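# Seat the orange-ringed plate on the block's pin

## Task

Put the plate with the orange ring down flat on the block, sitting over the post, so that the block's pin goes through the plate's pin hole. Of the plate's five small holes, the pin hole is the one that differs from the other four. The plate must stay seated by itself, without the robot holding it. Finish by opening the gripper and moving the arm away.

## Robot and tools

ROBOT. There are two Franka FR3 arms, left_arm and right_arm, each with seven revolute joints and a Robotiq two-finger gripper that opens to 140 mm. Base of left_arm: (-0.059, +0.297, 0) m, quat_wxyz (+1.000, 0, 0, -0.013). Base of right_arm: (+0.046, -0.317, 0) m, quat_wxyz (+0.995, 0, 0, -0.100). Each wrist has a camera: cam_left_wrist and cam_right_wrist, both 504x504 pixels. A camera may sit up to about 51 mm and 29 degrees away from its nominal frame, wrist_camera_optical (+z looks forward, +x is image right, +y is image down).

FRAME. All reported poses share one scene frame. Its origin is on the table surface midway between the arms. +z is up, +x points out across the table, and left_arm stands on the +y side. The arm names do not tell you which side of a picture something is on. The reported hand position can be somewhat wrong, and the error grows as the arm reaches farther.

GRIPPER GEOMETRY. The fingers extend along the gripper's own +z axis and close along its y axis. end_effector_position is the spot between the pads when they are closed. The fingertips stick out about 33 mm past it when closed and about 9 mm when fully open. Closing pushes the tips roughly 24 mm farther from the wrist, so keep that much room above any surface.

execute_actions. The argument actions is a list holding zero or one item.
- An empty list sends nothing and only reports the state.
- {"rows": [...], "steps": n} moves the robot. n is 1 to 15 control steps of 1/30 s each, and defaults to 15. rows holds 1 to 15 rows, and each row is used for one step. If there are fewer rows than steps, the last row repeats.
- {"steps": n} without rows is a wait of up to 300 steps. It is counted from the previous result, and your reply time is part of it.
- pictures (boolean) decides whether camera images come back. They come by default.
A refused call moves nothing.

ROW LAYOUT. Every row is one flat list of 20 numbers covering both arms, even if only one arm should move. The first 10 numbers are for left_arm: seven joint targets, then gripper position, force_limit and speed. The next 10 are the same for right_arm.

Joint targets are absolute angles in radians, in the same order that Joint positions prints them. They are not offsets. Stated ranges are: waist -2.744 to 2.744, shoulder -1.784 to 1.784, upper arm roll -2.901 to 2.901, elbow -3.042 to -0.152, forearm roll -2.807 to 2.807, wrist pitch 0.544 to 4.517, wrist roll -3.016 to 3.016. A real end can be up to 0.018 rad from its stated value. A call is refused if a target goes more than 0.018 rad past a stated end and also lies farther out than the joint's last reported angle. A target beyond the real end is cut off at that end, and the result then says "joint sent to its limit". That line may refer to an earlier action that is still running. If the line does not appear, the joint may still have no more room.

SPEED OF MOTION. On every step, the command sent to a joint is held within a fixed distance of the joint's measured angle. That distance is 0.248 rad for the waist, shoulder, upper arm roll and elbow, 0.677 for the forearm roll, 0.715 for the wrist pitch and 1.54 for the wrist roll. If the targets would put the gripper more than 70 mm from where it is now, all of that arm's targets are pulled back toward the current angles. Distant goals therefore take several calls. Between calls, the arms keep moving toward the last row sent. They stop once everything has nearly stopped moving, or once any step is HELD.

GRIPPER NUMBERS. All three are scaled from -1 to 1.
- position is the finger opening to aim for: +1 is fully open (140 mm), about -0.8 is where the pads touch, and -1 closes until something blocks the fingers.
- force_limit is the grip strength: on a part up to 40 mm wide, about 14 N at -1, 60 N at 0 and 107 N at +1.
- speed is how fast the pad gap changes: about 30 mm/s at -1, 140 at 0 and 250 at +1.
To leave a gripper unchanged, repeat its last three numbers, because 0 is a real command. To grasp, send -1 and confirm that object_status is 2. To squeeze harder while it reads 2, raise force_limit and change position to -0.98, or from -0.98 back to -1.

RESULT LINES.
- The state line reads left_arm: … | right_arm: … and gives each gripper's end_effector_position (m) and end_effector_quat_wxyz.
- Joint positions and Joint velocities give one block per arm, in rad and rad/s.
- object_status: 0 moving, 1 blocked while opening, 2 blocked while closing (usually holding something), 3 reached the target or pads met (a thin part may still be held). It updates shortly after the fingers stop.
- position_measured is in counts, from 3 (open) to 230 (pads touching), and is not linear in millimetres.
- "joint command not followed" means a clearance check changed or blocked some joint targets; the rest of the row was still carried out.
- HELD marks steps on which all or part of your row was not sent.
- A torque fault (85 N m for the first four joints, 11 N m for the wrist three) or a force fault (85 N from outside, including a held part's weight) stops that arm for 10 s and drops the rest of the call.
- MOTOR HOT warns that a motor is heating from carrying load. An OVER-TEMPERATURE FAULT brakes that arm until it cools.

zoom_image: camera is "cam_left_wrist" or "cam_right_wrist". region is [x0, y0, x1, y1] in pixels of that camera's latest image, with (0, 0) at the top left, and may be at most 504 by 504. It gives a closer, sharper view.

read_manual: section "licences" (the default and only choice) returns the URDF licence texts. It does not move anything.

finished_scene: scene is the integer number of the current scene. It ends the scene, cannot be undone, and reports whether the goal was met. Replying without any tool call ends all remaining work.

CAUTIONS. Parts may be tugged briefly while held, and loose items may be nudged. Dropping or knocking anything off the table is a failure. Avoid slipping or slamming parts, pushing hard and colliding the arms with each other. The plate has to stay seated after the gripper opens and the arm moves away.

Each tool is called after "Call:" as a command line: name --argument value for each argument, lists and objects as JSON in quotes; but a table of rows of numbers goes row by row, as --pt "numbers of a row", without its own name.

## Session

Call:
execute_actions --actions '[]'

Scene clock: 0.00 s of 5100.00 s.
left_arm: end_effector_position=(+0.6481, +0.1180, +0.2967) position_measured=3 object_status=3 end_effector_quat_wxyz=(+0.001, +0.968, +0.250, -0.009) | right_arm: end_effector_position=(+0.3226, -0.4268, +0.3761) position_measured=3 object_status=3 end_effector_quat_wxyz=(-0.067, +0.995, +0.069, -0.016)
Joint positions: left_arm=[-0.276  0.693  0.113 -0.854 -0.082  1.528 -2.294] | right_arm=[-0.08  -0.726 -0.137 -2.309  0.017  1.5   -2.087]
Joint velocities: left_arm=[-0.001 -0.    -0.002 -0.001  0.001  0.    -0.   ] | right_arm=[-0.001  0.001  0.002  0.001 -0.     0.    -0.002]

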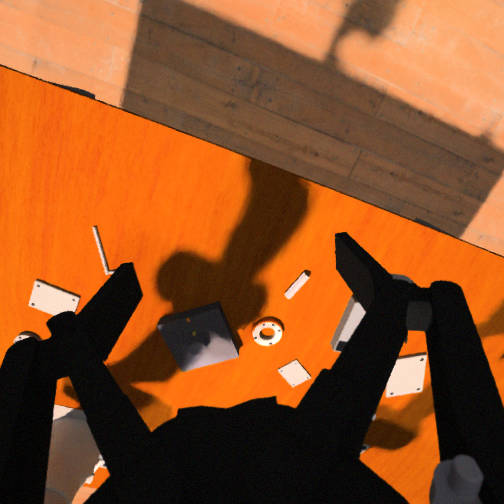

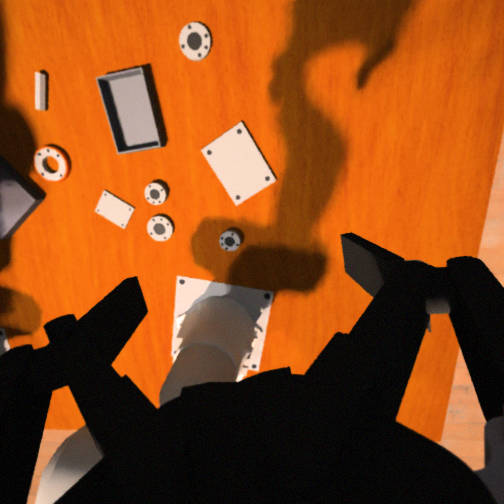

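Call:
execute_actions --actions '[{"rows":[[-0.559,-0.114,0,-2.2545,0,2.14,-2.156,1,0,0,-0.08,-0.726,-0.137,-2.309,0.017,1.5,-2.087,1,0,0]]}]' --pictures false

Call:
execute_actions --actions '[{"steps":120}]'

Scene clock: 10.50 s of 5100.00 s.
left_arm: end_effector_position=(+0.5780, -0.0789, +0.4024) position_measured=3 object_status=3 end_effector_quat_wxyz=(+0.094, +0.985, +0.074, +0.123) | right_arm: end_effector_position=(+0.3226, -0.4268, +0.3761) position_measured=3 object_status=3 end_effector_quat_wxyz=(-0.067, +0.995, +0.069, -0.016)
Joint positions: left_arm=[-0.515  0.3    0.018 -1.307 -0.024  1.917 -2.24 ] | right_arm=[-0.08  -0.726 -0.137 -2.309  0.017  1.5   -2.087]
Joint velocities: left_arm=[-0.409 -1.44  -0.187 -1.51   0.1    0.78   0.161] | right_arm=[ 0.001  0.001  0.     0.001 -0.    -0.001 -0.   ]
Steps of this call (steps 1 to 90: nothing new was sent; then 7.00 s passed at rest; steps 91 to 105: all 15 steps of this action). Readings (joint positions | what the end effector reports):
91: left_arm=[-0.281 0.682 0.111 -0.875 -0.077 1.551 -2.292] | right_arm=[-0.080 -0.726 -0.137 -2.309 0.017 1.500 -2.087] | left_arm position_measured=3 object_status=3 | right_arm position_measured=3 object_status=3
92: left_arm=[-0.292 0.667 0.107 -0.897 -0.073 1.576 -2.289] | right_arm=[-0.080 -0.726 -0.137 -2.309 0.017 1.500 -2.087] | left_arm position_measured=3 object_status=3 | right_arm position_measured=3 object_status=3
94: left_arm=[-0.323 0.632 0.095 -0.939 -0.064 1.624 -2.283] | right_arm=[-0.080 -0.726 -0.137 -2.309 0.017 1.500 -2.087] | left_arm position_measured=3 object_status=3 | right_arm position_measured=3 object_status=3
98: left_arm=[-0.397 0.547 0.067 -1.033 -0.050 1.722 -2.271] | right_arm=[-0.080 -0.726 -0.137 -2.309 0.017 1.500 -2.087] | left_arm position_measured=3 object_status=3 | right_arm position_measured=3 object_status=3
105: the state above

Scene clock: 14.50 s of 5100.00 s.
left_arm: end_effector_position=(+0.3569, +0.0188, +0.1990) position_measured=3 object_status=3 end_effector_quat_wxyz=(-0.001, +1.000, +0.002, -0.003) | right_arm: end_effector_position=(+0.3226, -0.4268, +0.3761) position_measured=3 object_status=3 end_effector_quat_wxyz=(-0.067, +0.995, +0.069, -0.016)
Joint positions: left_arm=[-0.561 -0.112 -0.002 -2.254 -0.002  2.137 -2.162] | right_arm=[-0.08  -0.726 -0.137 -2.309  0.017  1.5   -2.087]
Joint velocities: left_arm=[-0.    -0.001  0.001  0.     0.002  0.     0.001] | right_arm=[ 0.     0.001 -0.001 -0.001 -0.001 -0.001  0.001]
Steps of this call (steps 1 to 45: the robot went on to your last target; steps 46 to 110: nothing new was sent; then 0.33 s passed at rest). Readings (joint positions | what the end effector reports):
1: left_arm=[-0.528 0.245 0.012 -1.369 -0.020 1.948 -2.234] | right_arm=[-0.080 -0.726 -0.137 -2.309 0.017 1.500 -2.087] | left_arm position_measured=3 object_status=3 | right_arm position_measured=3 object_status=3
2: left_arm=[-0.539 0.181 0.006 -1.438 -0.017 1.977 -2.227] | right_arm=[-0.080 -0.726 -0.137 -2.309 0.017 1.500 -2.087] | left_arm position_measured=3 object_status=3 | right_arm position_measured=3 object_status=3
4: left_arm=[-0.555 0.037 -0.002 -1.590 -0.011 2.029 -2.215] | right_arm=[-0.080 -0.726 -0.137 -2.309 0.017 1.500 -2.087] | left_arm position_measured=3 object_status=3 | right_arm position_measured=3 object_status=3
8: left_arm=[-0.561 -0.110 -0.004 -1.799 -0.006 2.083 -2.201] | right_arm=[-0.080 -0.726 -0.137 -2.309 0.017 1.500 -2.087] | left_arm position_measured=3 object_status=3 | right_arm position_measured=3 object_status=3
110: the state above
All arms were judged still, so your last target was given up. Only a new action makes them travel on or press farther. Fingers that are still opening or closing keep moving.

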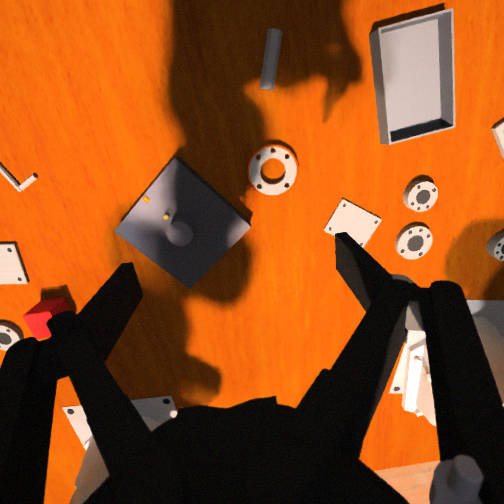

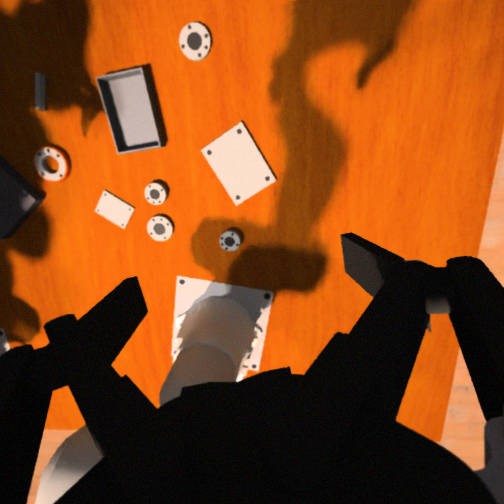

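Call:
zoom_image --camera "cam_left_wrist" --region '[110,130,310,300]'

Region (110, 130, 310, 300) of cam_left_wrist's 504x504 image, scaled by 2.520, with more detail than that image has; it fills the top 428 rows of this view, and the rest is white.

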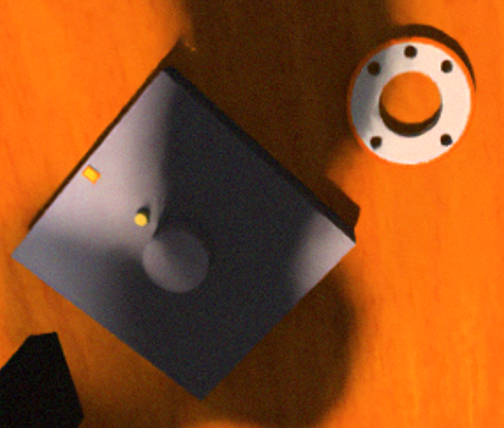

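Call:
execute_actions --actions '[{"rows":[[-0.568,0.236,0,-2.148,0,2.384,-2.165,1,0,0,-0.08,-0.726,-0.137,-2.309,0.017,1.5,-2.087,1,0,0]]}]' --pictures false

Call:
execute_actions --actions '[{"steps":50}]'

Scene clock: 21.30 s of 5100.00 s.
left_arm: end_effector_position=(+0.4018, -0.0140, +0.0752) position_measured=3 object_status=3 end_effector_quat_wxyz=(-0.007, +1.000, +0.000, -0.012) | right_arm: end_effector_position=(+0.3226, -0.4268, +0.3761) position_measured=3 object_status=3 end_effector_quat_wxyz=(-0.067, +0.995, +0.069, -0.016)
Joint positions: left_arm=[-0.566  0.239 -0.002 -2.152 -0.002  2.362 -2.162] | right_arm=[-0.08  -0.726 -0.137 -2.309  0.017  1.5   -2.087]
Joint velocities: left_arm=[ 0.    -0.024  0.001  0.044  0.001  0.118 -0.001] | right_arm=[ 0.001 -0.001  0.     0.    -0.001  0.    -0.   ]
Steps of this call (steps 1 to 90: nothing new was sent; then 3.30 s passed at rest; steps 91 to 105: all 15 steps of this action). Readings (joint positions | what the end effector reports):
91: left_arm=[-0.561 -0.087 -0.002 -2.233 -0.002 2.157 -2.162] | right_arm=[-0.080 -0.726 -0.137 -2.309 0.017 1.500 -2.087] | left_arm position_measured=3 object_status=3 | right_arm position_measured=3 object_status=3
92: left_arm=[-0.561 -0.042 -0.002 -2.205 -0.002 2.187 -2.162] | right_arm=[-0.080 -0.726 -0.137 -2.309 0.017 1.500 -2.087] | left_arm position_measured=3 object_status=3 | right_arm position_measured=3 object_status=3
94: left_arm=[-0.563 0.054 -0.002 -2.174 -0.002 2.235 -2.162] | right_arm=[-0.080 -0.726 -0.137 -2.309 0.017 1.500 -2.087] | left_arm position_measured=3 object_status=3 | right_arm position_measured=3 object_status=3
98: left_arm=[-0.565 0.211 -0.002 -2.160 -0.002 2.311 -2.162] | right_arm=[-0.080 -0.726 -0.137 -2.309 0.017 1.500 -2.087] | left_arm position_measured=3 object_status=3 | right_arm position_measured=3 object_status=3
105: the state above

Scene clock: 22.97 s of 5100.00 s.
left_arm: end_effector_position=(+0.4081, -0.0183, +0.0785) position_measured=3 object_status=3 end_effector_quat_wxyz=(-0.001, +1.000, +0.000, -0.003) | right_arm: end_effector_position=(+0.3226, -0.4268, +0.3761) position_measured=3 object_status=3 end_effector_quat_wxyz=(-0.067, +0.995, +0.069, -0.016)
Joint positions: left_arm=[-0.566  0.238 -0.001 -2.149 -0.002  2.381 -2.162] | right_arm=[-0.08  -0.726 -0.137 -2.309  0.017  1.5   -2.087]
Joint velocities: left_arm=[ 0.001 -0.    -0.    -0.001  0.001 -0.    -0.   ] | right_arm=[ 0.001 -0.    -0.     0.001  0.     0.    -0.002]
Steps of this call (steps 1 to 30: the robot went on to your last target; steps 31 to 50: nothing new was sent). Readings (joint positions | what the end effector reports):
1: left_arm=[-0.566 0.238 -0.002 -2.150 -0.002 2.366 -2.162] | right_arm=[-0.080 -0.726 -0.137 -2.309 0.017 1.500 -2.087] | left_arm position_measured=3 object_status=3 | right_arm position_measured=3 object_status=3
2: left_arm=[-0.566 0.238 -0.002 -2.150 -0.002 2.369 -2.162] | right_arm=[-0.080 -0.726 -0.137 -2.309 0.017 1.500 -2.087] | left_arm position_measured=3 object_status=3 | right_arm position_measured=3 object_status=3
4: left_arm=[-0.566 0.238 -0.002 -2.149 -0.002 2.373 -2.162] | right_arm=[-0.080 -0.726 -0.137 -2.309 0.017 1.500 -2.087] | left_arm position_measured=3 object_status=3 | right_arm position_measured=3 object_status=3
8: left_arm=[-0.566 0.238 -0.002 -2.149 -0.002 2.377 -2.162] | right_arm=[-0.080 -0.726 -0.137 -2.309 0.017 1.500 -2.087] | left_arm position_measured=3 object_status=3 | right_arm position_measured=3 object_status=3
50: the state above
All arms were judged still, so your last target was given up. Only a new action makes them travel on or press farther. Fingers that are still opening or closing keep moving.

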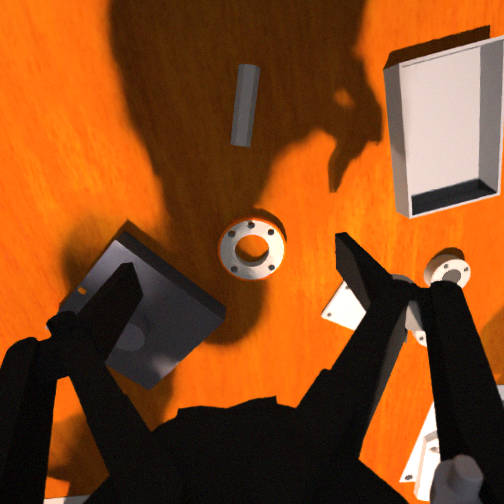

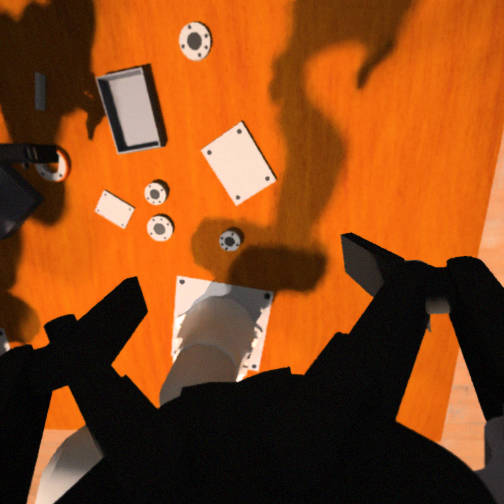

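Call:
execute_actions --actions '[{"rows":[[-0.592,0.238,0,-2.17,0,2.41,-2.19,0.25,0,0,-0.08,-0.726,-0.137,-2.309,0.017,1.5,-2.087,1,0,0]]}]' --pictures false

Call:
execute_actions --actions '[{"rows":[[-0.592,0.284,0,-2.187,0,2.471,-2.19,0.25,0,0,-0.08,-0.726,-0.137,-2.309,0.017,1.5,-2.087,1,0,0]]}]' --pictures false

Call:
execute_actions --actions '[{"steps":20}]'

Scene clock: 28.87 s of 5100.00 s.
left_arm: end_effector_position=(+0.3986, -0.0274, +0.0730) position_measured=98 object_status=0 end_effector_quat_wxyz=(+0.000, +1.000, -0.003, -0.001) | right_arm: end_effector_position=(+0.3226, -0.4268, +0.3761) position_measured=3 object_status=3 end_effector_quat_wxyz=(-0.067, +0.995, +0.069, -0.016)
Joint positions: left_arm=[-0.59   0.237 -0.    -2.169 -0.002  2.405 -2.179] | right_arm=[-0.08  -0.726 -0.137 -2.309  0.017  1.5   -2.087]
Joint velocities: left_arm=[-0.    -0.001  0.001  0.    -0.001  0.008 -0.014] | right_arm=[ 0.001  0.    -0.001  0.001 -0.001  0.    -0.001]
Steps of this call (steps 1 to 90: nothing new was sent; then 2.40 s passed at rest; steps 91 to 105: all 15 steps of this action). Readings (joint positions | what the end effector reports):
91: left_arm=[-0.570 0.237 0.001 -2.153 -0.002 2.386 -2.164] | right_arm=[-0.080 -0.726 -0.137 -2.309 0.017 1.500 -2.087] | left_arm position_measured=3 object_status=0 | right_arm position_measured=3 object_status=3
92: left_arm=[-0.575 0.237 0.001 -2.157 -0.002 2.390 -2.166] | right_arm=[-0.080 -0.726 -0.137 -2.309 0.017 1.500 -2.087] | left_arm position_measured=9 object_status=0 | right_arm position_measured=3 object_status=3
94: left_arm=[-0.584 0.237 0.001 -2.165 -0.002 2.395 -2.170] | right_arm=[-0.080 -0.726 -0.137 -2.309 0.017 1.500 -2.087] | left_arm position_measured=24 object_status=0 | right_arm position_measured=3 object_status=3
98: left_arm=[-0.590 0.237 -0.000 -2.168 -0.002 2.401 -2.175] | right_arm=[-0.080 -0.726 -0.137 -2.309 0.017 1.500 -2.087] | left_arm position_measured=55 object_status=0 | right_arm position_measured=3 object_status=3
105: the state above

Scene clock: 29.37 s of 5100.00 s.
left_arm: end_effector_position=(+0.3945, -0.0244, +0.0439) position_measured=98 object_status=3 end_effector_quat_wxyz=(-0.002, +1.000, -0.001, -0.004) | right_arm: end_effector_position=(+0.3226, -0.4268, +0.3761) position_measured=3 object_status=3 end_effector_quat_wxyz=(-0.067, +0.995, +0.069, -0.016)
Joint positions: left_arm=[-0.59   0.284 -0.    -2.188 -0.002  2.464 -2.183] | right_arm=[-0.08  -0.726 -0.137 -2.309  0.017  1.5   -2.087]
Joint velocities: left_arm=[-0.    -0.    -0.001  0.     0.001  0.021 -0.004] | right_arm=[-0.002 -0.     0.     0.     0.001  0.001 -0.001]
Steps of this call (steps 1 to 15: all 15 steps of this action). Readings (joint positions | what the end effector reports):
1: left_arm=[-0.590 0.242 -0.000 -2.169 -0.002 2.416 -2.180] | right_arm=[-0.080 -0.726 -0.137 -2.309 0.017 1.500 -2.087] | left_arm position_measured=98 object_status=0 | right_arm position_measured=3 object_status=3
2: left_arm=[-0.590 0.252 -0.000 -2.171 -0.002 2.427 -2.180] | right_arm=[-0.080 -0.726 -0.137 -2.309 0.017 1.500 -2.087] | left_arm position_measured=98 object_status=0 | right_arm position_measured=3 object_status=3
4: left_arm=[-0.590 0.270 -0.000 -2.180 -0.002 2.440 -2.181] | right_arm=[-0.080 -0.726 -0.137 -2.309 0.017 1.500 -2.087] | left_arm position_measured=98 object_status=0 | right_arm position_measured=3 object_status=3
8: left_arm=[-0.590 0.284 -0.000 -2.188 -0.002 2.454 -2.182] | right_arm=[-0.080 -0.726 -0.137 -2.309 0.017 1.500 -2.087] | left_arm position_measured=98 object_status=3 | right_arm position_measured=3 object_status=3
15: the state above

Scene clock: 30.03 s of 5100.00 s.
left_arm: end_effector_position=(+0.3954, -0.0250, +0.0442) position_measured=98 object_status=3 end_effector_quat_wxyz=(-0.001, +1.000, -0.001, -0.002) | right_arm: end_effector_position=(+0.3226, -0.4268, +0.3761) position_measured=3 object_status=3 end_effector_quat_wxyz=(-0.067, +0.995, +0.069, -0.016)
Joint positions: left_arm=[-0.59   0.284 -0.    -2.188 -0.002  2.468 -2.184] | right_arm=[-0.08  -0.726 -0.137 -2.309  0.017  1.5   -2.087]
Joint velocities: left_arm=[-0.    -0.    -0.    -0.001  0.001  0.     0.001] | right_arm=[ 0.002  0.    -0.001 -0.001  0.001  0.    -0.001]
Steps of this call (steps 1 to 15: the robot went on to your last target; steps 16 to 20: nothing new was sent). Readings (joint positions | what the end effector reports):
1: left_arm=[-0.590 0.284 -0.000 -2.188 -0.002 2.465 -2.183] | right_arm=[-0.080 -0.726 -0.137 -2.309 0.017 1.500 -2.087] | left_arm position_measured=98 object_status=3 | right_arm position_measured=3 object_status=3
2: left_arm=[-0.590 0.284 -0.000 -2.188 -0.002 2.465 -2.183] | right_arm=[-0.080 -0.726 -0.137 -2.309 0.017 1.500 -2.087] | left_arm position_measured=98 object_status=3 | right_arm position_measured=3 object_status=3
4: left_arm=[-0.590 0.284 -0.000 -2.188 -0.002 2.466 -2.183] | right_arm=[-0.080 -0.726 -0.137 -2.309 0.017 1.500 -2.087] | left_arm position_measured=98 object_status=3 | right_arm position_measured=3 object_status=3
8: left_arm=[-0.590 0.284 -0.000 -2.188 -0.002 2.467 -2.183] | right_arm=[-0.080 -0.726 -0.137 -2.309 0.017 1.500 -2.087] | left_arm position_measured=98 object_status=3 | right_arm position_measured=3 object_status=3
20: the state above
All arms were judged still, so your last target was given up. Only a new action makes them travel on or press farther. Fingers that are still opening or closing keep moving.

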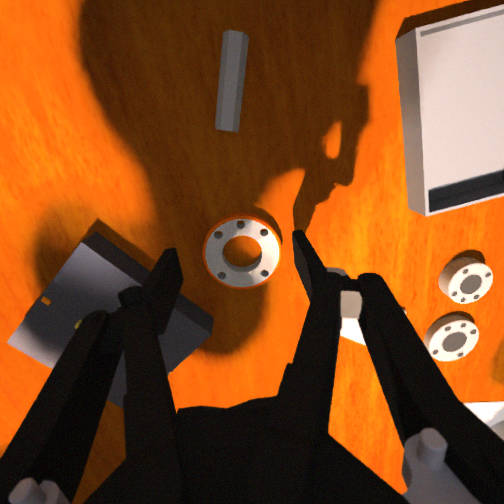

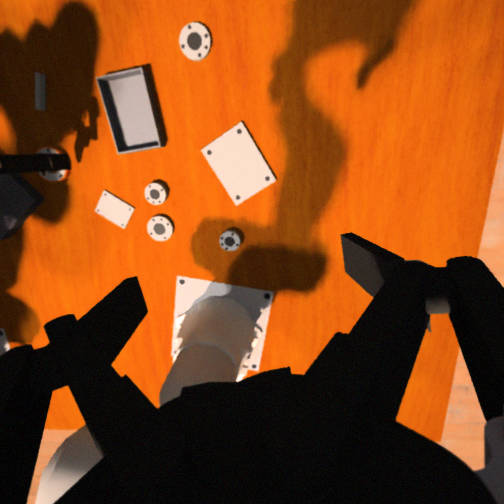

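Call:
execute_actions --actions '[{"rows":[[-0.597,0.298,0,-2.205,0,2.505,-2.19,0.25,0,0,-0.08,-0.726,-0.137,-2.309,0.017,1.5,-2.087,1,0,0]]}]' --pictures false

Call:
execute_actions --actions '[{"rows":[[-0.597,0.298,0,-2.205,0,2.505,-2.19,-1,0,-0.5,-0.08,-0.726,-0.137,-2.309,0.017,1.5,-2.087,1,0,0]]}]'

Scene clock: 38.77 s of 5100.00 s.
left_arm: end_effector_position=(+0.3919, -0.0255, +0.0340) position_measured=98 object_status=3 end_effector_quat_wxyz=(+0.000, +1.000, -0.003, -0.001) | right_arm: end_effector_position=(+0.3226, -0.4268, +0.3761) position_measured=3 object_status=3 end_effector_quat_wxyz=(-0.067, +0.995, +0.069, -0.016)
Joint positions: left_arm=[-0.595  0.297  0.    -2.204 -0.002  2.5   -2.184] | right_arm=[-0.08  -0.726 -0.137 -2.309  0.017  1.5   -2.087]
Joint velocities: left_arm=[-0.001  0.     0.     0.002  0.001  0.011 -0.001] | right_arm=[ 0.001  0.    -0.001  0.     0.     0.     0.001]
Steps of this call (steps 1 to 90: nothing new was sent; then 5.23 s passed at rest; steps 91 to 105: all 15 steps of this action). Readings (joint positions | what the end effector reports):
91: left_arm=[-0.591 0.285 0.000 -2.190 -0.002 2.474 -2.184] | right_arm=[-0.080 -0.726 -0.137 -2.309 0.017 1.500 -2.087] | left_arm position_measured=98 object_status=3 | right_arm position_measured=3 object_status=3
92: left_arm=[-0.592 0.287 0.000 -2.194 -0.002 2.479 -2.184] | right_arm=[-0.080 -0.726 -0.137 -2.309 0.017 1.500 -2.087] | left_arm position_measured=98 object_status=3 | right_arm position_measured=3 object_status=3
94: left_arm=[-0.594 0.292 0.000 -2.200 -0.002 2.486 -2.184] | right_arm=[-0.080 -0.726 -0.137 -2.309 0.017 1.500 -2.087] | left_arm position_measured=98 object_status=3 | right_arm position_measured=3 object_status=3
98: left_arm=[-0.595 0.297 0.000 -2.204 -0.002 2.494 -2.184] | right_arm=[-0.080 -0.726 -0.137 -2.309 0.017 1.500 -2.087] | left_arm position_measured=98 object_status=3 | right_arm position_measured=3 object_status=3
105: the state above

Scene clock: 39.27 s of 5100.00 s.
left_arm: end_effector_position=(+0.3927, -0.0261, +0.0346) position_measured=141 object_status=0 end_effector_quat_wxyz=(+0.001, +1.000, -0.003, +0.000) | right_arm: end_effector_position=(+0.3226, -0.4268, +0.3761) position_measured=3 object_status=3 end_effector_quat_wxyz=(-0.067, +0.995, +0.069, -0.016)
Joint positions: left_arm=[-0.595  0.296  0.    -2.204 -0.002  2.502 -2.184] | right_arm=[-0.08  -0.726 -0.137 -2.309  0.017  1.5   -2.087]
Joint velocities: left_arm=[-0.001 -0.001 -0.001  0.     0.001 -0.     0.001] | right_arm=[-0.001 -0.     0.001  0.     0.001 -0.    -0.001]
Steps of this call (steps 1 to 15: all 15 steps of this action). Readings (joint positions | what the end effector reports):
1: left_arm=[-0.595 0.297 0.000 -2.204 -0.002 2.500 -2.184] | right_arm=[-0.080 -0.726 -0.137 -2.309 0.017 1.500 -2.087] | left_arm position_measured=98 object_status=0 | right_arm position_measured=3 object_status=3
2: left_arm=[-0.595 0.297 0.000 -2.204 -0.002 2.501 -2.184] | right_arm=[-0.080 -0.726 -0.137 -2.309 0.017 1.500 -2.087] | left_arm position_measured=102 object_status=0 | right_arm position_measured=3 object_status=3
4: left_arm=[-0.595 0.297 0.000 -2.204 -0.002 2.501 -2.184] | right_arm=[-0.080 -0.726 -0.137 -2.309 0.017 1.500 -2.087] | left_arm position_measured=111 object_status=0 | right_arm position_measured=3 object_status=3
8: left_arm=[-0.595 0.297 0.000 -2.204 -0.002 2.501 -2.184] | right_arm=[-0.080 -0.726 -0.137 -2.309 0.017 1.500 -2.087] | left_arm position_measured=129 object_status=0 | right_arm position_measured=3 object_status=3
15: the state above

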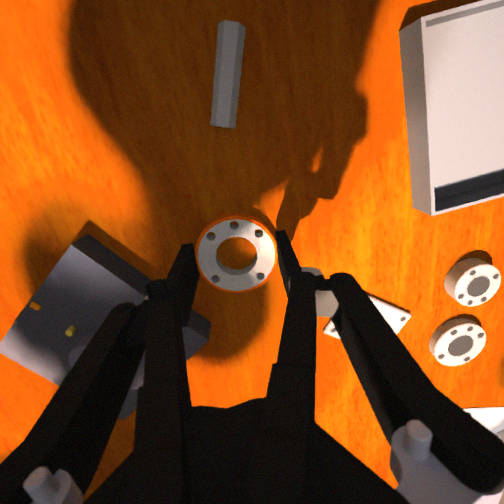

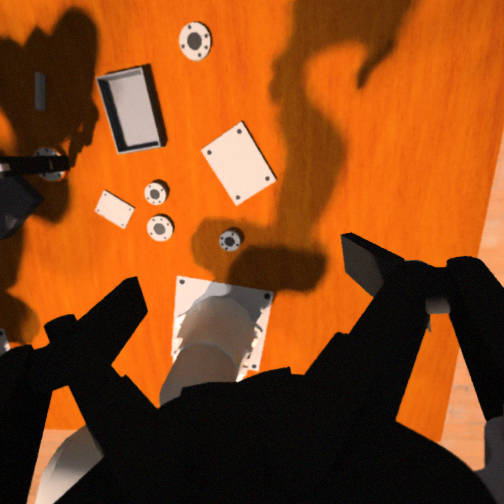

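Call:
execute_actions --actions '[{"rows":[[-0.595,0.11,0,-2.22,0,2.33,-2.5,-1,0,-0.5,-0.08,-0.726,-0.137,-2.309,0.017,1.5,-2.087,1,0,0]]}]' --pictures false

Call:
execute_actions --actions '[{"rows":[[-0.466,-0.106,0,-2.506,0,2.40,-2.93,-1,0,-0.5,-0.08,-0.726,-0.137,-2.309,0.017,1.5,-2.087,1,0,0]]}]' --pictures false

Call:
execute_actions --actions '[{"steps":50}]'

Scene clock: 44.97 s of 5100.00 s.
left_arm: end_effector_position=(+0.3838, -0.0198, +0.1173) position_measured=141 object_status=2 end_effector_quat_wxyz=(+0.005, +0.993, +0.120, +0.005) | right_arm: end_effector_position=(+0.3226, -0.4268, +0.3761) position_measured=3 object_status=3 end_effector_quat_wxyz=(-0.067, +0.995, +0.069, -0.016)
Joint positions: left_arm=[-0.595  0.109  0.    -2.219 -0.002  2.343 -2.431] | right_arm=[-0.08  -0.726 -0.137 -2.309  0.017  1.5   -2.087]
Joint velocities: left_arm=[-0.001  0.004  0.001 -0.01  -0.001 -0.064 -0.206] | right_arm=[-0.    -0.002  0.001  0.001 -0.002 -0.     0.001]
Steps of this call (steps 1 to 15: the robot went on to your last target; steps 16 to 90: nothing new was sent; then 2.20 s passed at rest; steps 91 to 105: all 15 steps of this action). Readings (joint positions | what the end effector reports):
91: left_arm=[-0.595 0.279 0.000 -2.213 -0.002 2.479 -2.208] | right_arm=[-0.080 -0.726 -0.137 -2.309 0.017 1.500 -2.087] | left_arm position_measured=141 object_status=2 | right_arm position_measured=3 object_status=3
92: left_arm=[-0.595 0.241 0.000 -2.225 -0.002 2.451 -2.234] | right_arm=[-0.080 -0.726 -0.137 -2.309 0.017 1.500 -2.087] | left_arm position_measured=141 object_status=2 | right_arm position_measured=3 object_status=3
94: left_arm=[-0.595 0.168 0.000 -2.224 -0.002 2.411 -2.285] | right_arm=[-0.080 -0.726 -0.137 -2.309 0.017 1.500 -2.087] | left_arm position_measured=141 object_status=2 | right_arm position_measured=3 object_status=3
98: left_arm=[-0.595 0.107 0.000 -2.211 -0.002 2.373 -2.359] | right_arm=[-0.080 -0.726 -0.137 -2.309 0.017 1.500 -2.087] | left_arm position_measured=141 object_status=2 | right_arm position_measured=3 object_status=3
105: the state above

Scene clock: 45.47 s of 5100.00 s.
left_arm: end_effector_position=(+0.3414, +0.0829, +0.1084) position_measured=141 object_status=2 end_effector_quat_wxyz=(-0.003, +0.929, +0.371, -0.003) | right_arm: end_effector_position=(+0.3226, -0.4268, +0.3761) position_measured=3 object_status=3 end_effector_quat_wxyz=(-0.067, +0.995, +0.069, -0.016)
Joint positions: left_arm=[-0.467 -0.103  0.002 -2.505 -0.001  2.392 -2.82 ] | right_arm=[-0.08  -0.726 -0.137 -2.309  0.017  1.5   -2.087]
Joint velocities: left_arm=[-0.    -0.006 -0.003 -0.006  0.     0.025 -0.343] | right_arm=[-0.001 -0.     0.001 -0.    -0.001  0.001  0.001]
Steps of this call (steps 1 to 15: all 15 steps of this action). Readings (joint positions | what the end effector reports):
1: left_arm=[-0.579 0.080 -0.010 -2.261 -0.001 2.354 -2.464] | right_arm=[-0.080 -0.726 -0.137 -2.309 0.017 1.500 -2.087] | left_arm position_measured=141 object_status=2 | right_arm position_measured=3 object_status=3
2: left_arm=[-0.559 0.036 -0.012 -2.318 -0.001 2.358 -2.498] | right_arm=[-0.080 -0.726 -0.137 -2.309 0.017 1.500 -2.087] | left_arm position_measured=141 object_status=2 | right_arm position_measured=3 object_status=3
4: left_arm=[-0.512 -0.040 -0.006 -2.417 -0.001 2.369 -2.577] | right_arm=[-0.080 -0.726 -0.137 -2.309 0.017 1.500 -2.087] | left_arm position_measured=141 object_status=2 | right_arm position_measured=3 object_status=3
8: left_arm=[-0.468 -0.094 0.006 -2.491 -0.001 2.382 -2.700] | right_arm=[-0.080 -0.726 -0.137 -2.309 0.017 1.500 -2.087] | left_arm position_measured=141 object_status=2 | right_arm position_measured=3 object_status=3
15: the state above

Scene clock: 47.13 s of 5100.00 s.
left_arm: end_effector_position=(+0.3423, +0.0822, +0.1087) position_measured=141 object_status=2 end_effector_quat_wxyz=(-0.002, +0.908, +0.418, -0.002) | right_arm: end_effector_position=(+0.3226, -0.4268, +0.3761) position_measured=3 object_status=3 end_effector_quat_wxyz=(-0.067, +0.995, +0.069, -0.016)
Joint positions: left_arm=[-0.467 -0.103  0.002 -2.505 -0.001  2.396 -2.923] | right_arm=[-0.08  -0.726 -0.137 -2.309  0.017  1.5   -2.087]
Joint velocities: left_arm=[ 0.001  0.001  0.001  0.001 -0.001 -0.001 -0.001] | right_arm=[-0.001  0.     0.002 -0.001  0.001 -0.    -0.002]
Steps of this call (steps 1 to 45: the robot went on to your last target; steps 46 to 50: nothing new was sent). Readings (joint positions | what the end effector reports):
1: left_arm=[-0.467 -0.103 0.002 -2.505 -0.001 2.393 -2.831] | right_arm=[-0.080 -0.726 -0.137 -2.309 0.017 1.500 -2.087] | left_arm position_measured=141 object_status=2 | right_arm position_measured=3 object_status=3
2: left_arm=[-0.467 -0.103 0.002 -2.505 -0.001 2.394 -2.840] | right_arm=[-0.080 -0.726 -0.137 -2.309 0.017 1.500 -2.087] | left_arm position_measured=141 object_status=2 | right_arm position_measured=3 object_status=3
4: left_arm=[-0.467 -0.103 0.002 -2.505 -0.001 2.395 -2.857] | right_arm=[-0.080 -0.726 -0.137 -2.309 0.017 1.500 -2.087] | left_arm position_measured=141 object_status=2 | right_arm position_measured=3 object_status=3
8: left_arm=[-0.467 -0.103 0.002 -2.505 -0.001 2.396 -2.880] | right_arm=[-0.080 -0.726 -0.137 -2.309 0.017 1.500 -2.087] | left_arm position_measured=141 object_status=2 | right_arm position_measured=3 object_status=3
50: the state above
All arms were judged still, so your last target was given up. Only a new action makes them travel on or press farther. Fingers that are still opening or closing keep moving.

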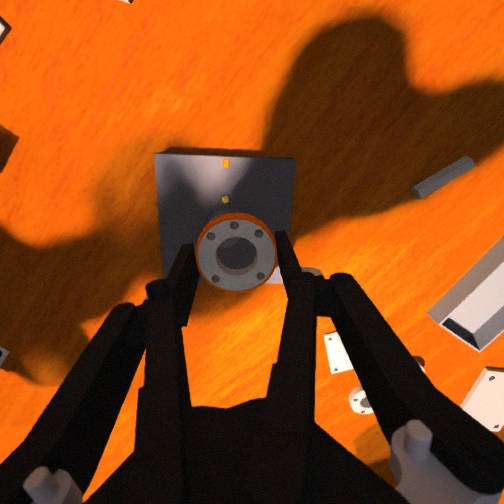

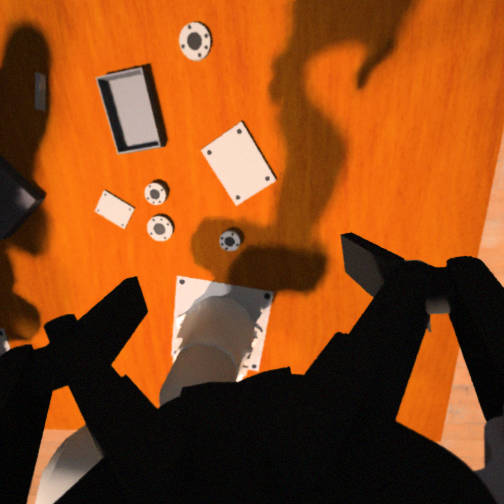

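Call:
execute_actions --actions '[{"rows":[[-0.466,-0.076,0,-2.5185,0,2.445,-2.93,-1,0,-0.5,-0.08,-0.726,-0.137,-2.309,0.017,1.5,-2.087,1,0,0]]}]'

Call:
zoom_image --camera "cam_left_wrist" --region '[140,130,320,310]'

Call:
zoom_image --camera "cam_right_wrist" --region '[0,130,120,250]'

Scene clock: 51.20 s of 5100.00 s.
left_arm: end_effector_position=(+0.3425, +0.0821, +0.0952) position_measured=141 object_status=2 end_effector_quat_wxyz=(-0.001, +0.908, +0.418, -0.001) | right_arm: end_effector_position=(+0.3226, -0.4268, +0.3761) position_measured=3 object_status=3 end_effector_quat_wxyz=(-0.067, +0.995, +0.069, -0.016)
Joint positions: left_arm=[-0.467 -0.077  0.002 -2.518 -0.001  2.439 -2.924] | right_arm=[-0.08  -0.726 -0.137 -2.309  0.017  1.5   -2.087]
Joint velocities: left_arm=[-0.001  0.    -0.002 -0.001 -0.001  0.015  0.   ] | right_arm=[-0.    -0.     0.     0.    -0.002 -0.    -0.001]
Steps of this call (steps 1 to 90: nothing new was sent; then 0.57 s passed at rest; steps 91 to 105: all 15 steps of this action). Readings (joint positions | what the end effector reports):
91: left_arm=[-0.467 -0.100 0.002 -2.506 -0.001 2.404 -2.924] | right_arm=[-0.080 -0.726 -0.137 -2.309 0.017 1.500 -2.087] | left_arm position_measured=141 object_status=2 | right_arm position_measured=3 object_status=3
92: left_arm=[-0.467 -0.094 0.002 -2.509 -0.001 2.412 -2.924] | right_arm=[-0.080 -0.726 -0.137 -2.309 0.017 1.500 -2.087] | left_arm position_measured=141 object_status=2 | right_arm position_measured=3 object_status=3
94: left_arm=[-0.467 -0.084 0.002 -2.514 -0.001 2.421 -2.924] | right_arm=[-0.080 -0.726 -0.137 -2.309 0.017 1.500 -2.087] | left_arm position_measured=141 object_status=2 | right_arm position_measured=3 object_status=3
98: left_arm=[-0.467 -0.077 0.002 -2.518 -0.001 2.431 -2.924] | right_arm=[-0.080 -0.726 -0.137 -2.309 0.017 1.500 -2.087] | left_arm position_measured=141 object_status=2 | right_arm position_measured=3 object_status=3
105: the state above

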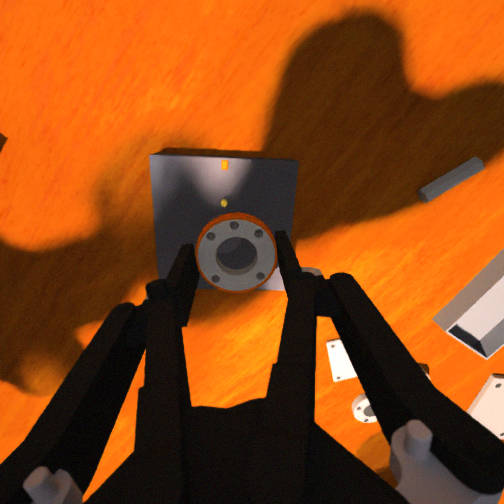

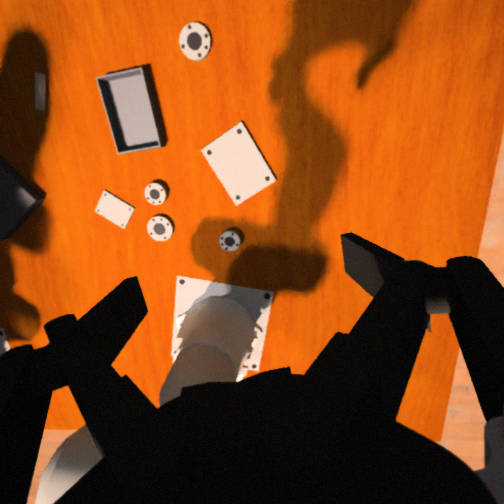

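Region (140, 130, 320, 310) of cam_left_wrist's 504x504 image, scaled by 2.800, with more detail than that image has.

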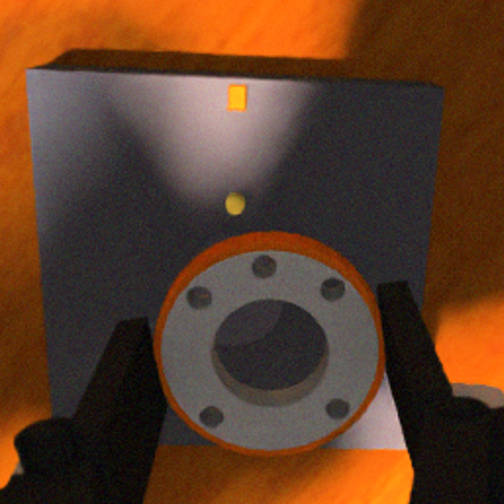

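Region (0, 130, 120, 250) of cam_right_wrist's 504x504 image, scaled by 4.200, with more detail than that image has.

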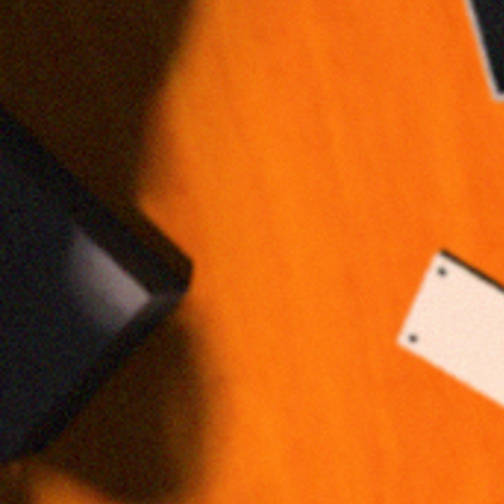

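Call:
execute_actions --actions '[{"rows":[[-0.453,-0.101,0,-2.5475,0,2.449,-2.82,-1,0,-0.5,-0.08,-0.726,-0.137,-2.309,0.017,1.5,-2.087,1,0,0]]}]' --pictures false

Call:
execute_actions --actions '[{"rows":[[-0.453,-0.085,0,-2.554,0,2.472,-2.82,-1,0,-0.5,-0.08,-0.726,-0.137,-2.309,0.017,1.5,-2.087,1,0,0]]}]'

Call:
zoom_image --camera "cam_left_wrist" --region '[140,130,320,310]'

Scene clock: 60.37 s of 5100.00 s.
left_arm: end_effector_position=(+0.3369, +0.0904, +0.0941) position_measured=141 object_status=2 end_effector_quat_wxyz=(-0.001, +0.922, +0.387, -0.001) | right_arm: end_effector_position=(+0.3226, -0.4268, +0.3761) position_measured=3 object_status=3 end_effector_quat_wxyz=(-0.067, +0.995, +0.069, -0.016)
Joint positions: left_arm=[-0.455 -0.098  0.001 -2.546 -0.001  2.445 -2.845] | right_arm=[-0.08  -0.726 -0.137 -2.309  0.017  1.5   -2.087]
Joint velocities: left_arm=[-0.001  0.001 -0.001 -0.001 -0.     0.002  0.064] | right_arm=[-0.002 -0.001  0.    -0.001  0.001 -0.001 -0.001]
Steps of this call (steps 1 to 15: the robot went on to your last target; steps 16 to 90: nothing new was sent; then 5.67 s passed at rest; steps 91 to 105: all 15 steps of this action). Readings (joint positions | what the end effector reports):
91: left_arm=[-0.465 -0.082 0.001 -2.524 -0.001 2.443 -2.915] | right_arm=[-0.080 -0.726 -0.137 -2.309 0.017 1.500 -2.087] | left_arm position_measured=141 object_status=2 | right_arm position_measured=3 object_status=3
92: left_arm=[-0.462 -0.088 0.001 -2.532 -0.001 2.443 -2.906] | right_arm=[-0.080 -0.726 -0.137 -2.309 0.017 1.500 -2.087] | left_arm position_measured=141 object_status=2 | right_arm position_measured=3 object_status=3
94: left_arm=[-0.458 -0.094 0.001 -2.541 -0.001 2.444 -2.890] | right_arm=[-0.080 -0.726 -0.137 -2.309 0.017 1.500 -2.087] | left_arm position_measured=141 object_status=2 | right_arm position_measured=3 object_status=3
98: left_arm=[-0.456 -0.097 0.001 -2.546 -0.001 2.444 -2.867] | right_arm=[-0.080 -0.726 -0.137 -2.309 0.017 1.500 -2.087] | left_arm position_measured=141 object_status=2 | right_arm position_measured=3 object_status=3
105: the state above

Scene clock: 60.87 s of 5100.00 s.
left_arm: end_effector_position=(+0.3373, +0.0902, +0.0882) position_measured=141 object_status=2 end_effector_quat_wxyz=(+0.000, +0.925, +0.380, -0.000) | right_arm: end_effector_position=(+0.3226, -0.4268, +0.3761) position_measured=3 object_status=3 end_effector_quat_wxyz=(-0.067, +0.995, +0.069, -0.016)
Joint positions: left_arm=[-0.455 -0.087  0.001 -2.553 -0.001  2.467 -2.83 ] | right_arm=[-0.08  -0.726 -0.137 -2.309  0.017  1.5   -2.087]
Joint velocities: left_arm=[ 0.002  0.001 -0.    -0.    -0.     0.008  0.013] | right_arm=[ 0.001 -0.001 -0.002  0.001  0.     0.001  0.   ]
Steps of this call (steps 1 to 15: all 15 steps of this action). Readings (joint positions | what the end effector reports):
1: left_arm=[-0.455 -0.097 0.001 -2.547 -0.001 2.449 -2.843] | right_arm=[-0.080 -0.726 -0.137 -2.309 0.017 1.500 -2.087] | left_arm position_measured=141 object_status=2 | right_arm position_measured=3 object_status=3
2: left_arm=[-0.455 -0.094 0.001 -2.548 -0.001 2.453 -2.842] | right_arm=[-0.080 -0.726 -0.137 -2.309 0.017 1.500 -2.087] | left_arm position_measured=141 object_status=2 | right_arm position_measured=3 object_status=3
4: left_arm=[-0.455 -0.089 0.001 -2.551 -0.001 2.458 -2.839] | right_arm=[-0.080 -0.726 -0.137 -2.309 0.017 1.500 -2.087] | left_arm position_measured=141 object_status=2 | right_arm position_measured=3 object_status=3
8: left_arm=[-0.455 -0.087 0.001 -2.553 -0.001 2.463 -2.834] | right_arm=[-0.080 -0.726 -0.137 -2.309 0.017 1.500 -2.087] | left_arm position_measured=141 object_status=2 | right_arm position_measured=3 object_status=3
15: the state above

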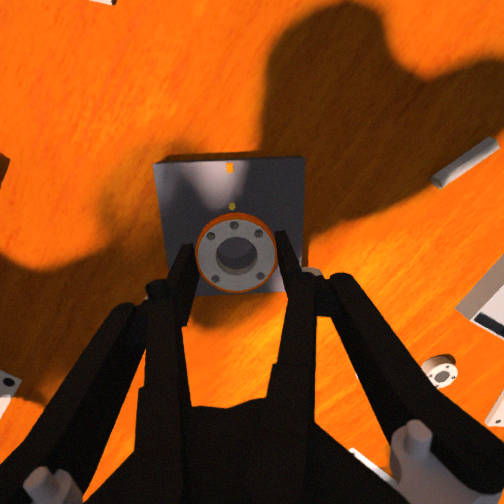

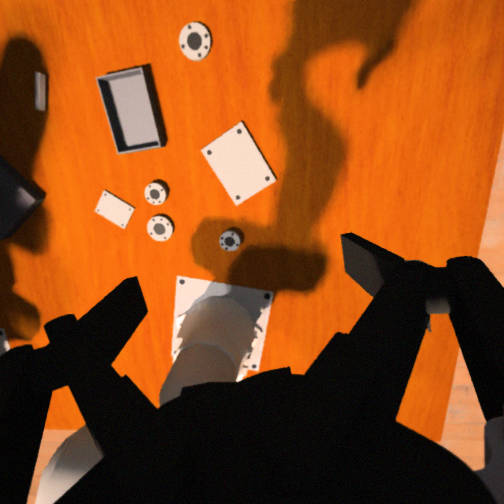

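Region (140, 130, 320, 310) of cam_left_wrist's 504x504 image, scaled by 2.800, with more detail than that image has.

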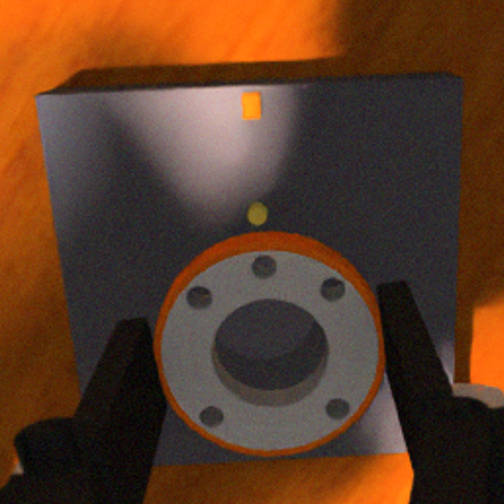

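Call:
execute_actions --actions '[{"rows":[[-0.445,-0.078,0,-2.565,0,2.49,-2.815,-1,0,-0.5,-0.08,-0.726,-0.137,-2.309,0.017,1.5,-2.087,1,0,0]]}]'

Call:
zoom_image --camera "cam_left_wrist" --region '[140,130,320,310]'

Scene clock: 63.77 s of 5100.00 s.
left_arm: end_effector_position=(+0.3369, +0.0942, +0.0824) position_measured=141 object_status=2 end_effector_quat_wxyz=(+0.000, +0.925, +0.380, -0.000) | right_arm: end_effector_position=(+0.3226, -0.4268, +0.3761) position_measured=3 object_status=3 end_effector_quat_wxyz=(-0.067, +0.995, +0.069, -0.016)
Joint positions: left_arm=[-0.447 -0.08   0.    -2.564 -0.001  2.485 -2.822] | right_arm=[-0.08  -0.726 -0.137 -2.309  0.017  1.5   -2.087]
Joint velocities: left_arm=[ 0.    -0.    -0.    -0.    -0.001  0.006  0.001] | right_arm=[-0.     0.     0.001 -0.     0.     0.     0.001]
Steps of this call (steps 1 to 15: the robot went on to your last target; steps 16 to 72: nothing new was sent; steps 73 to 87: all 15 steps of this action). Readings (joint positions | what the end effector reports):
73: left_arm=[-0.454 -0.086 0.000 -2.555 -0.001 2.472 -2.826] | right_arm=[-0.080 -0.726 -0.137 -2.309 0.017 1.500 -2.087] | left_arm position_measured=141 object_status=2 | right_arm position_measured=3 object_status=3
74: left_arm=[-0.452 -0.085 0.000 -2.557 -0.001 2.475 -2.825] | right_arm=[-0.080 -0.726 -0.137 -2.309 0.017 1.500 -2.087] | left_arm position_measured=141 object_status=2 | right_arm position_measured=3 object_status=3
76: left_arm=[-0.449 -0.082 0.000 -2.562 -0.001 2.478 -2.825] | right_arm=[-0.080 -0.726 -0.137 -2.309 0.017 1.500 -2.087] | left_arm position_measured=141 object_status=2 | right_arm position_measured=3 object_status=3
80: left_arm=[-0.448 -0.080 0.000 -2.564 -0.001 2.482 -2.823] | right_arm=[-0.080 -0.726 -0.137 -2.309 0.017 1.500 -2.087] | left_arm position_measured=141 object_status=2 | right_arm position_measured=3 object_status=3
87: the state above

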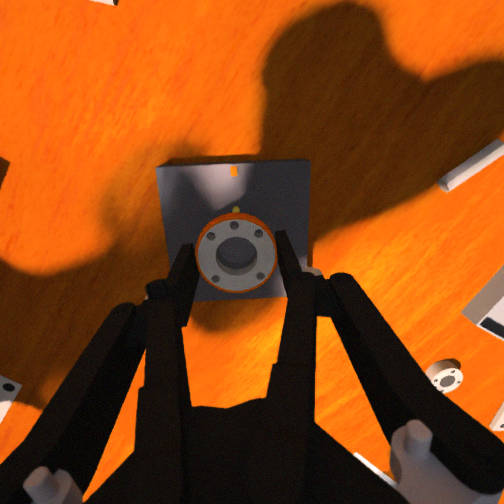

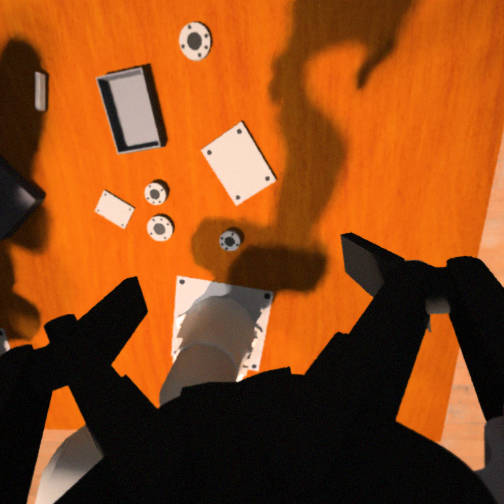

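Region (140, 130, 320, 310) of cam_left_wrist's 504x504 image, scaled by 2.800, with more detail than that image has.

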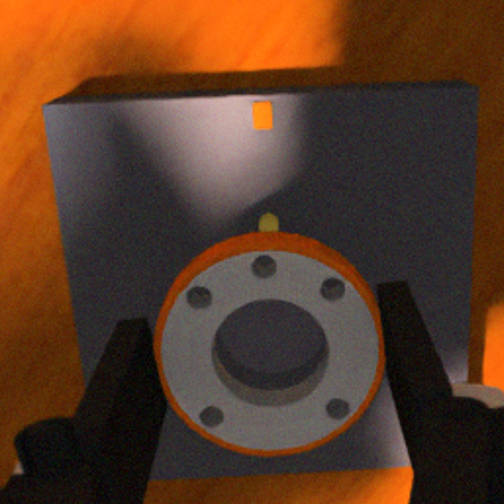

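Call:
execute_actions --actions '[{"rows":[[-0.445,-0.064,0,-2.57,0,2.509,-2.815,-1,0,-0.5,-0.08,-0.726,-0.137,-2.309,0.017,1.5,-2.087,1,0,0]]}]'

Call:
zoom_image --camera "cam_left_wrist" --region '[180,190,300,310]'

Scene clock: 66.63 s of 5100.00 s.
left_arm: end_effector_position=(+0.3367, +0.0944, +0.0777) position_measured=141 object_status=2 end_effector_quat_wxyz=(+0.000, +0.925, +0.380, -0.000) | right_arm: end_effector_position=(+0.3226, -0.4268, +0.3761) position_measured=3 object_status=3 end_effector_quat_wxyz=(-0.067, +0.995, +0.069, -0.016)
Joint positions: left_arm=[-0.447 -0.069  0.    -2.568 -0.001  2.499 -2.821] | right_arm=[-0.08  -0.726 -0.137 -2.309  0.017  1.5   -2.087]
Joint velocities: left_arm=[ 0.001 -0.001  0.001 -0.     0.001  0.    -0.001] | right_arm=[ 0.002  0.     0.    -0.001 -0.     0.001 -0.001]
Steps of this call (steps 1 to 15: the robot went on to your last target; steps 16 to 71: nothing new was sent; steps 72 to 86: all 15 steps of this action). Readings (joint positions | what the end effector reports):
72: left_arm=[-0.447 -0.078 0.000 -2.564 -0.001 2.490 -2.821] | right_arm=[-0.080 -0.726 -0.137 -2.309 0.017 1.500 -2.087] | left_arm position_measured=141 object_status=2 | right_arm position_measured=3 object_status=3
73: left_arm=[-0.447 -0.074 0.000 -2.565 -0.001 2.493 -2.821] | right_arm=[-0.080 -0.726 -0.137 -2.309 0.017 1.500 -2.087] | left_arm position_measured=141 object_status=2 | right_arm position_measured=3 object_status=3
75: left_arm=[-0.447 -0.069 0.000 -2.567 -0.001 2.497 -2.821] | right_arm=[-0.080 -0.726 -0.137 -2.309 0.017 1.500 -2.087] | left_arm position_measured=141 object_status=2 | right_arm position_measured=3 object_status=3
79: left_arm=[-0.447 -0.069 0.000 -2.568 -0.001 2.499 -2.821] | right_arm=[-0.080 -0.726 -0.137 -2.309 0.017 1.500 -2.087] | left_arm position_measured=141 object_status=2 | right_arm position_measured=3 object_status=3
86: the state above

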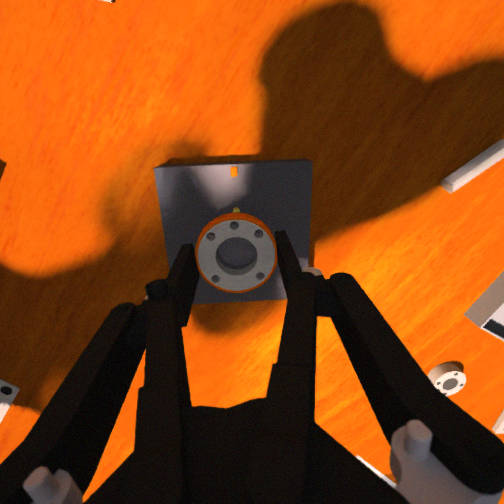

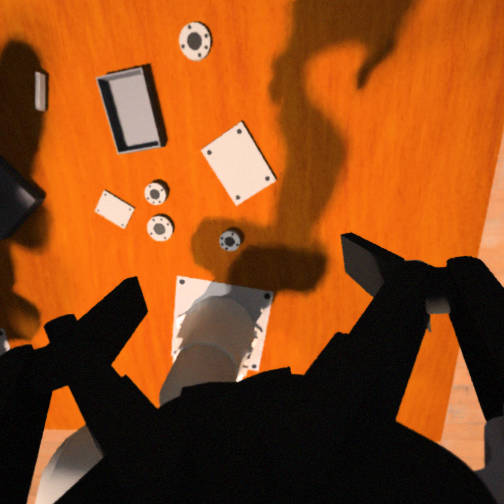

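Region (180, 190, 300, 310) of cam_left_wrist's 504x504 image, scaled by 4.200, with more detail than that image has.

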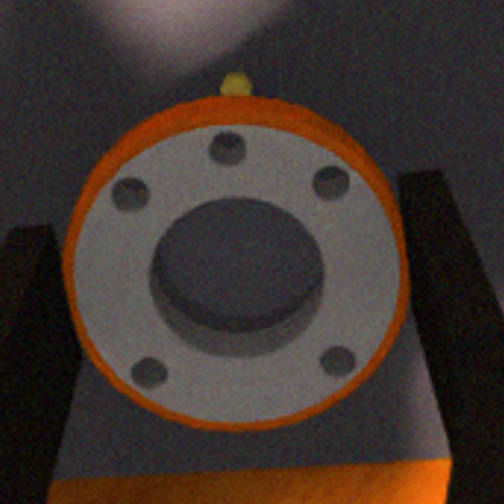

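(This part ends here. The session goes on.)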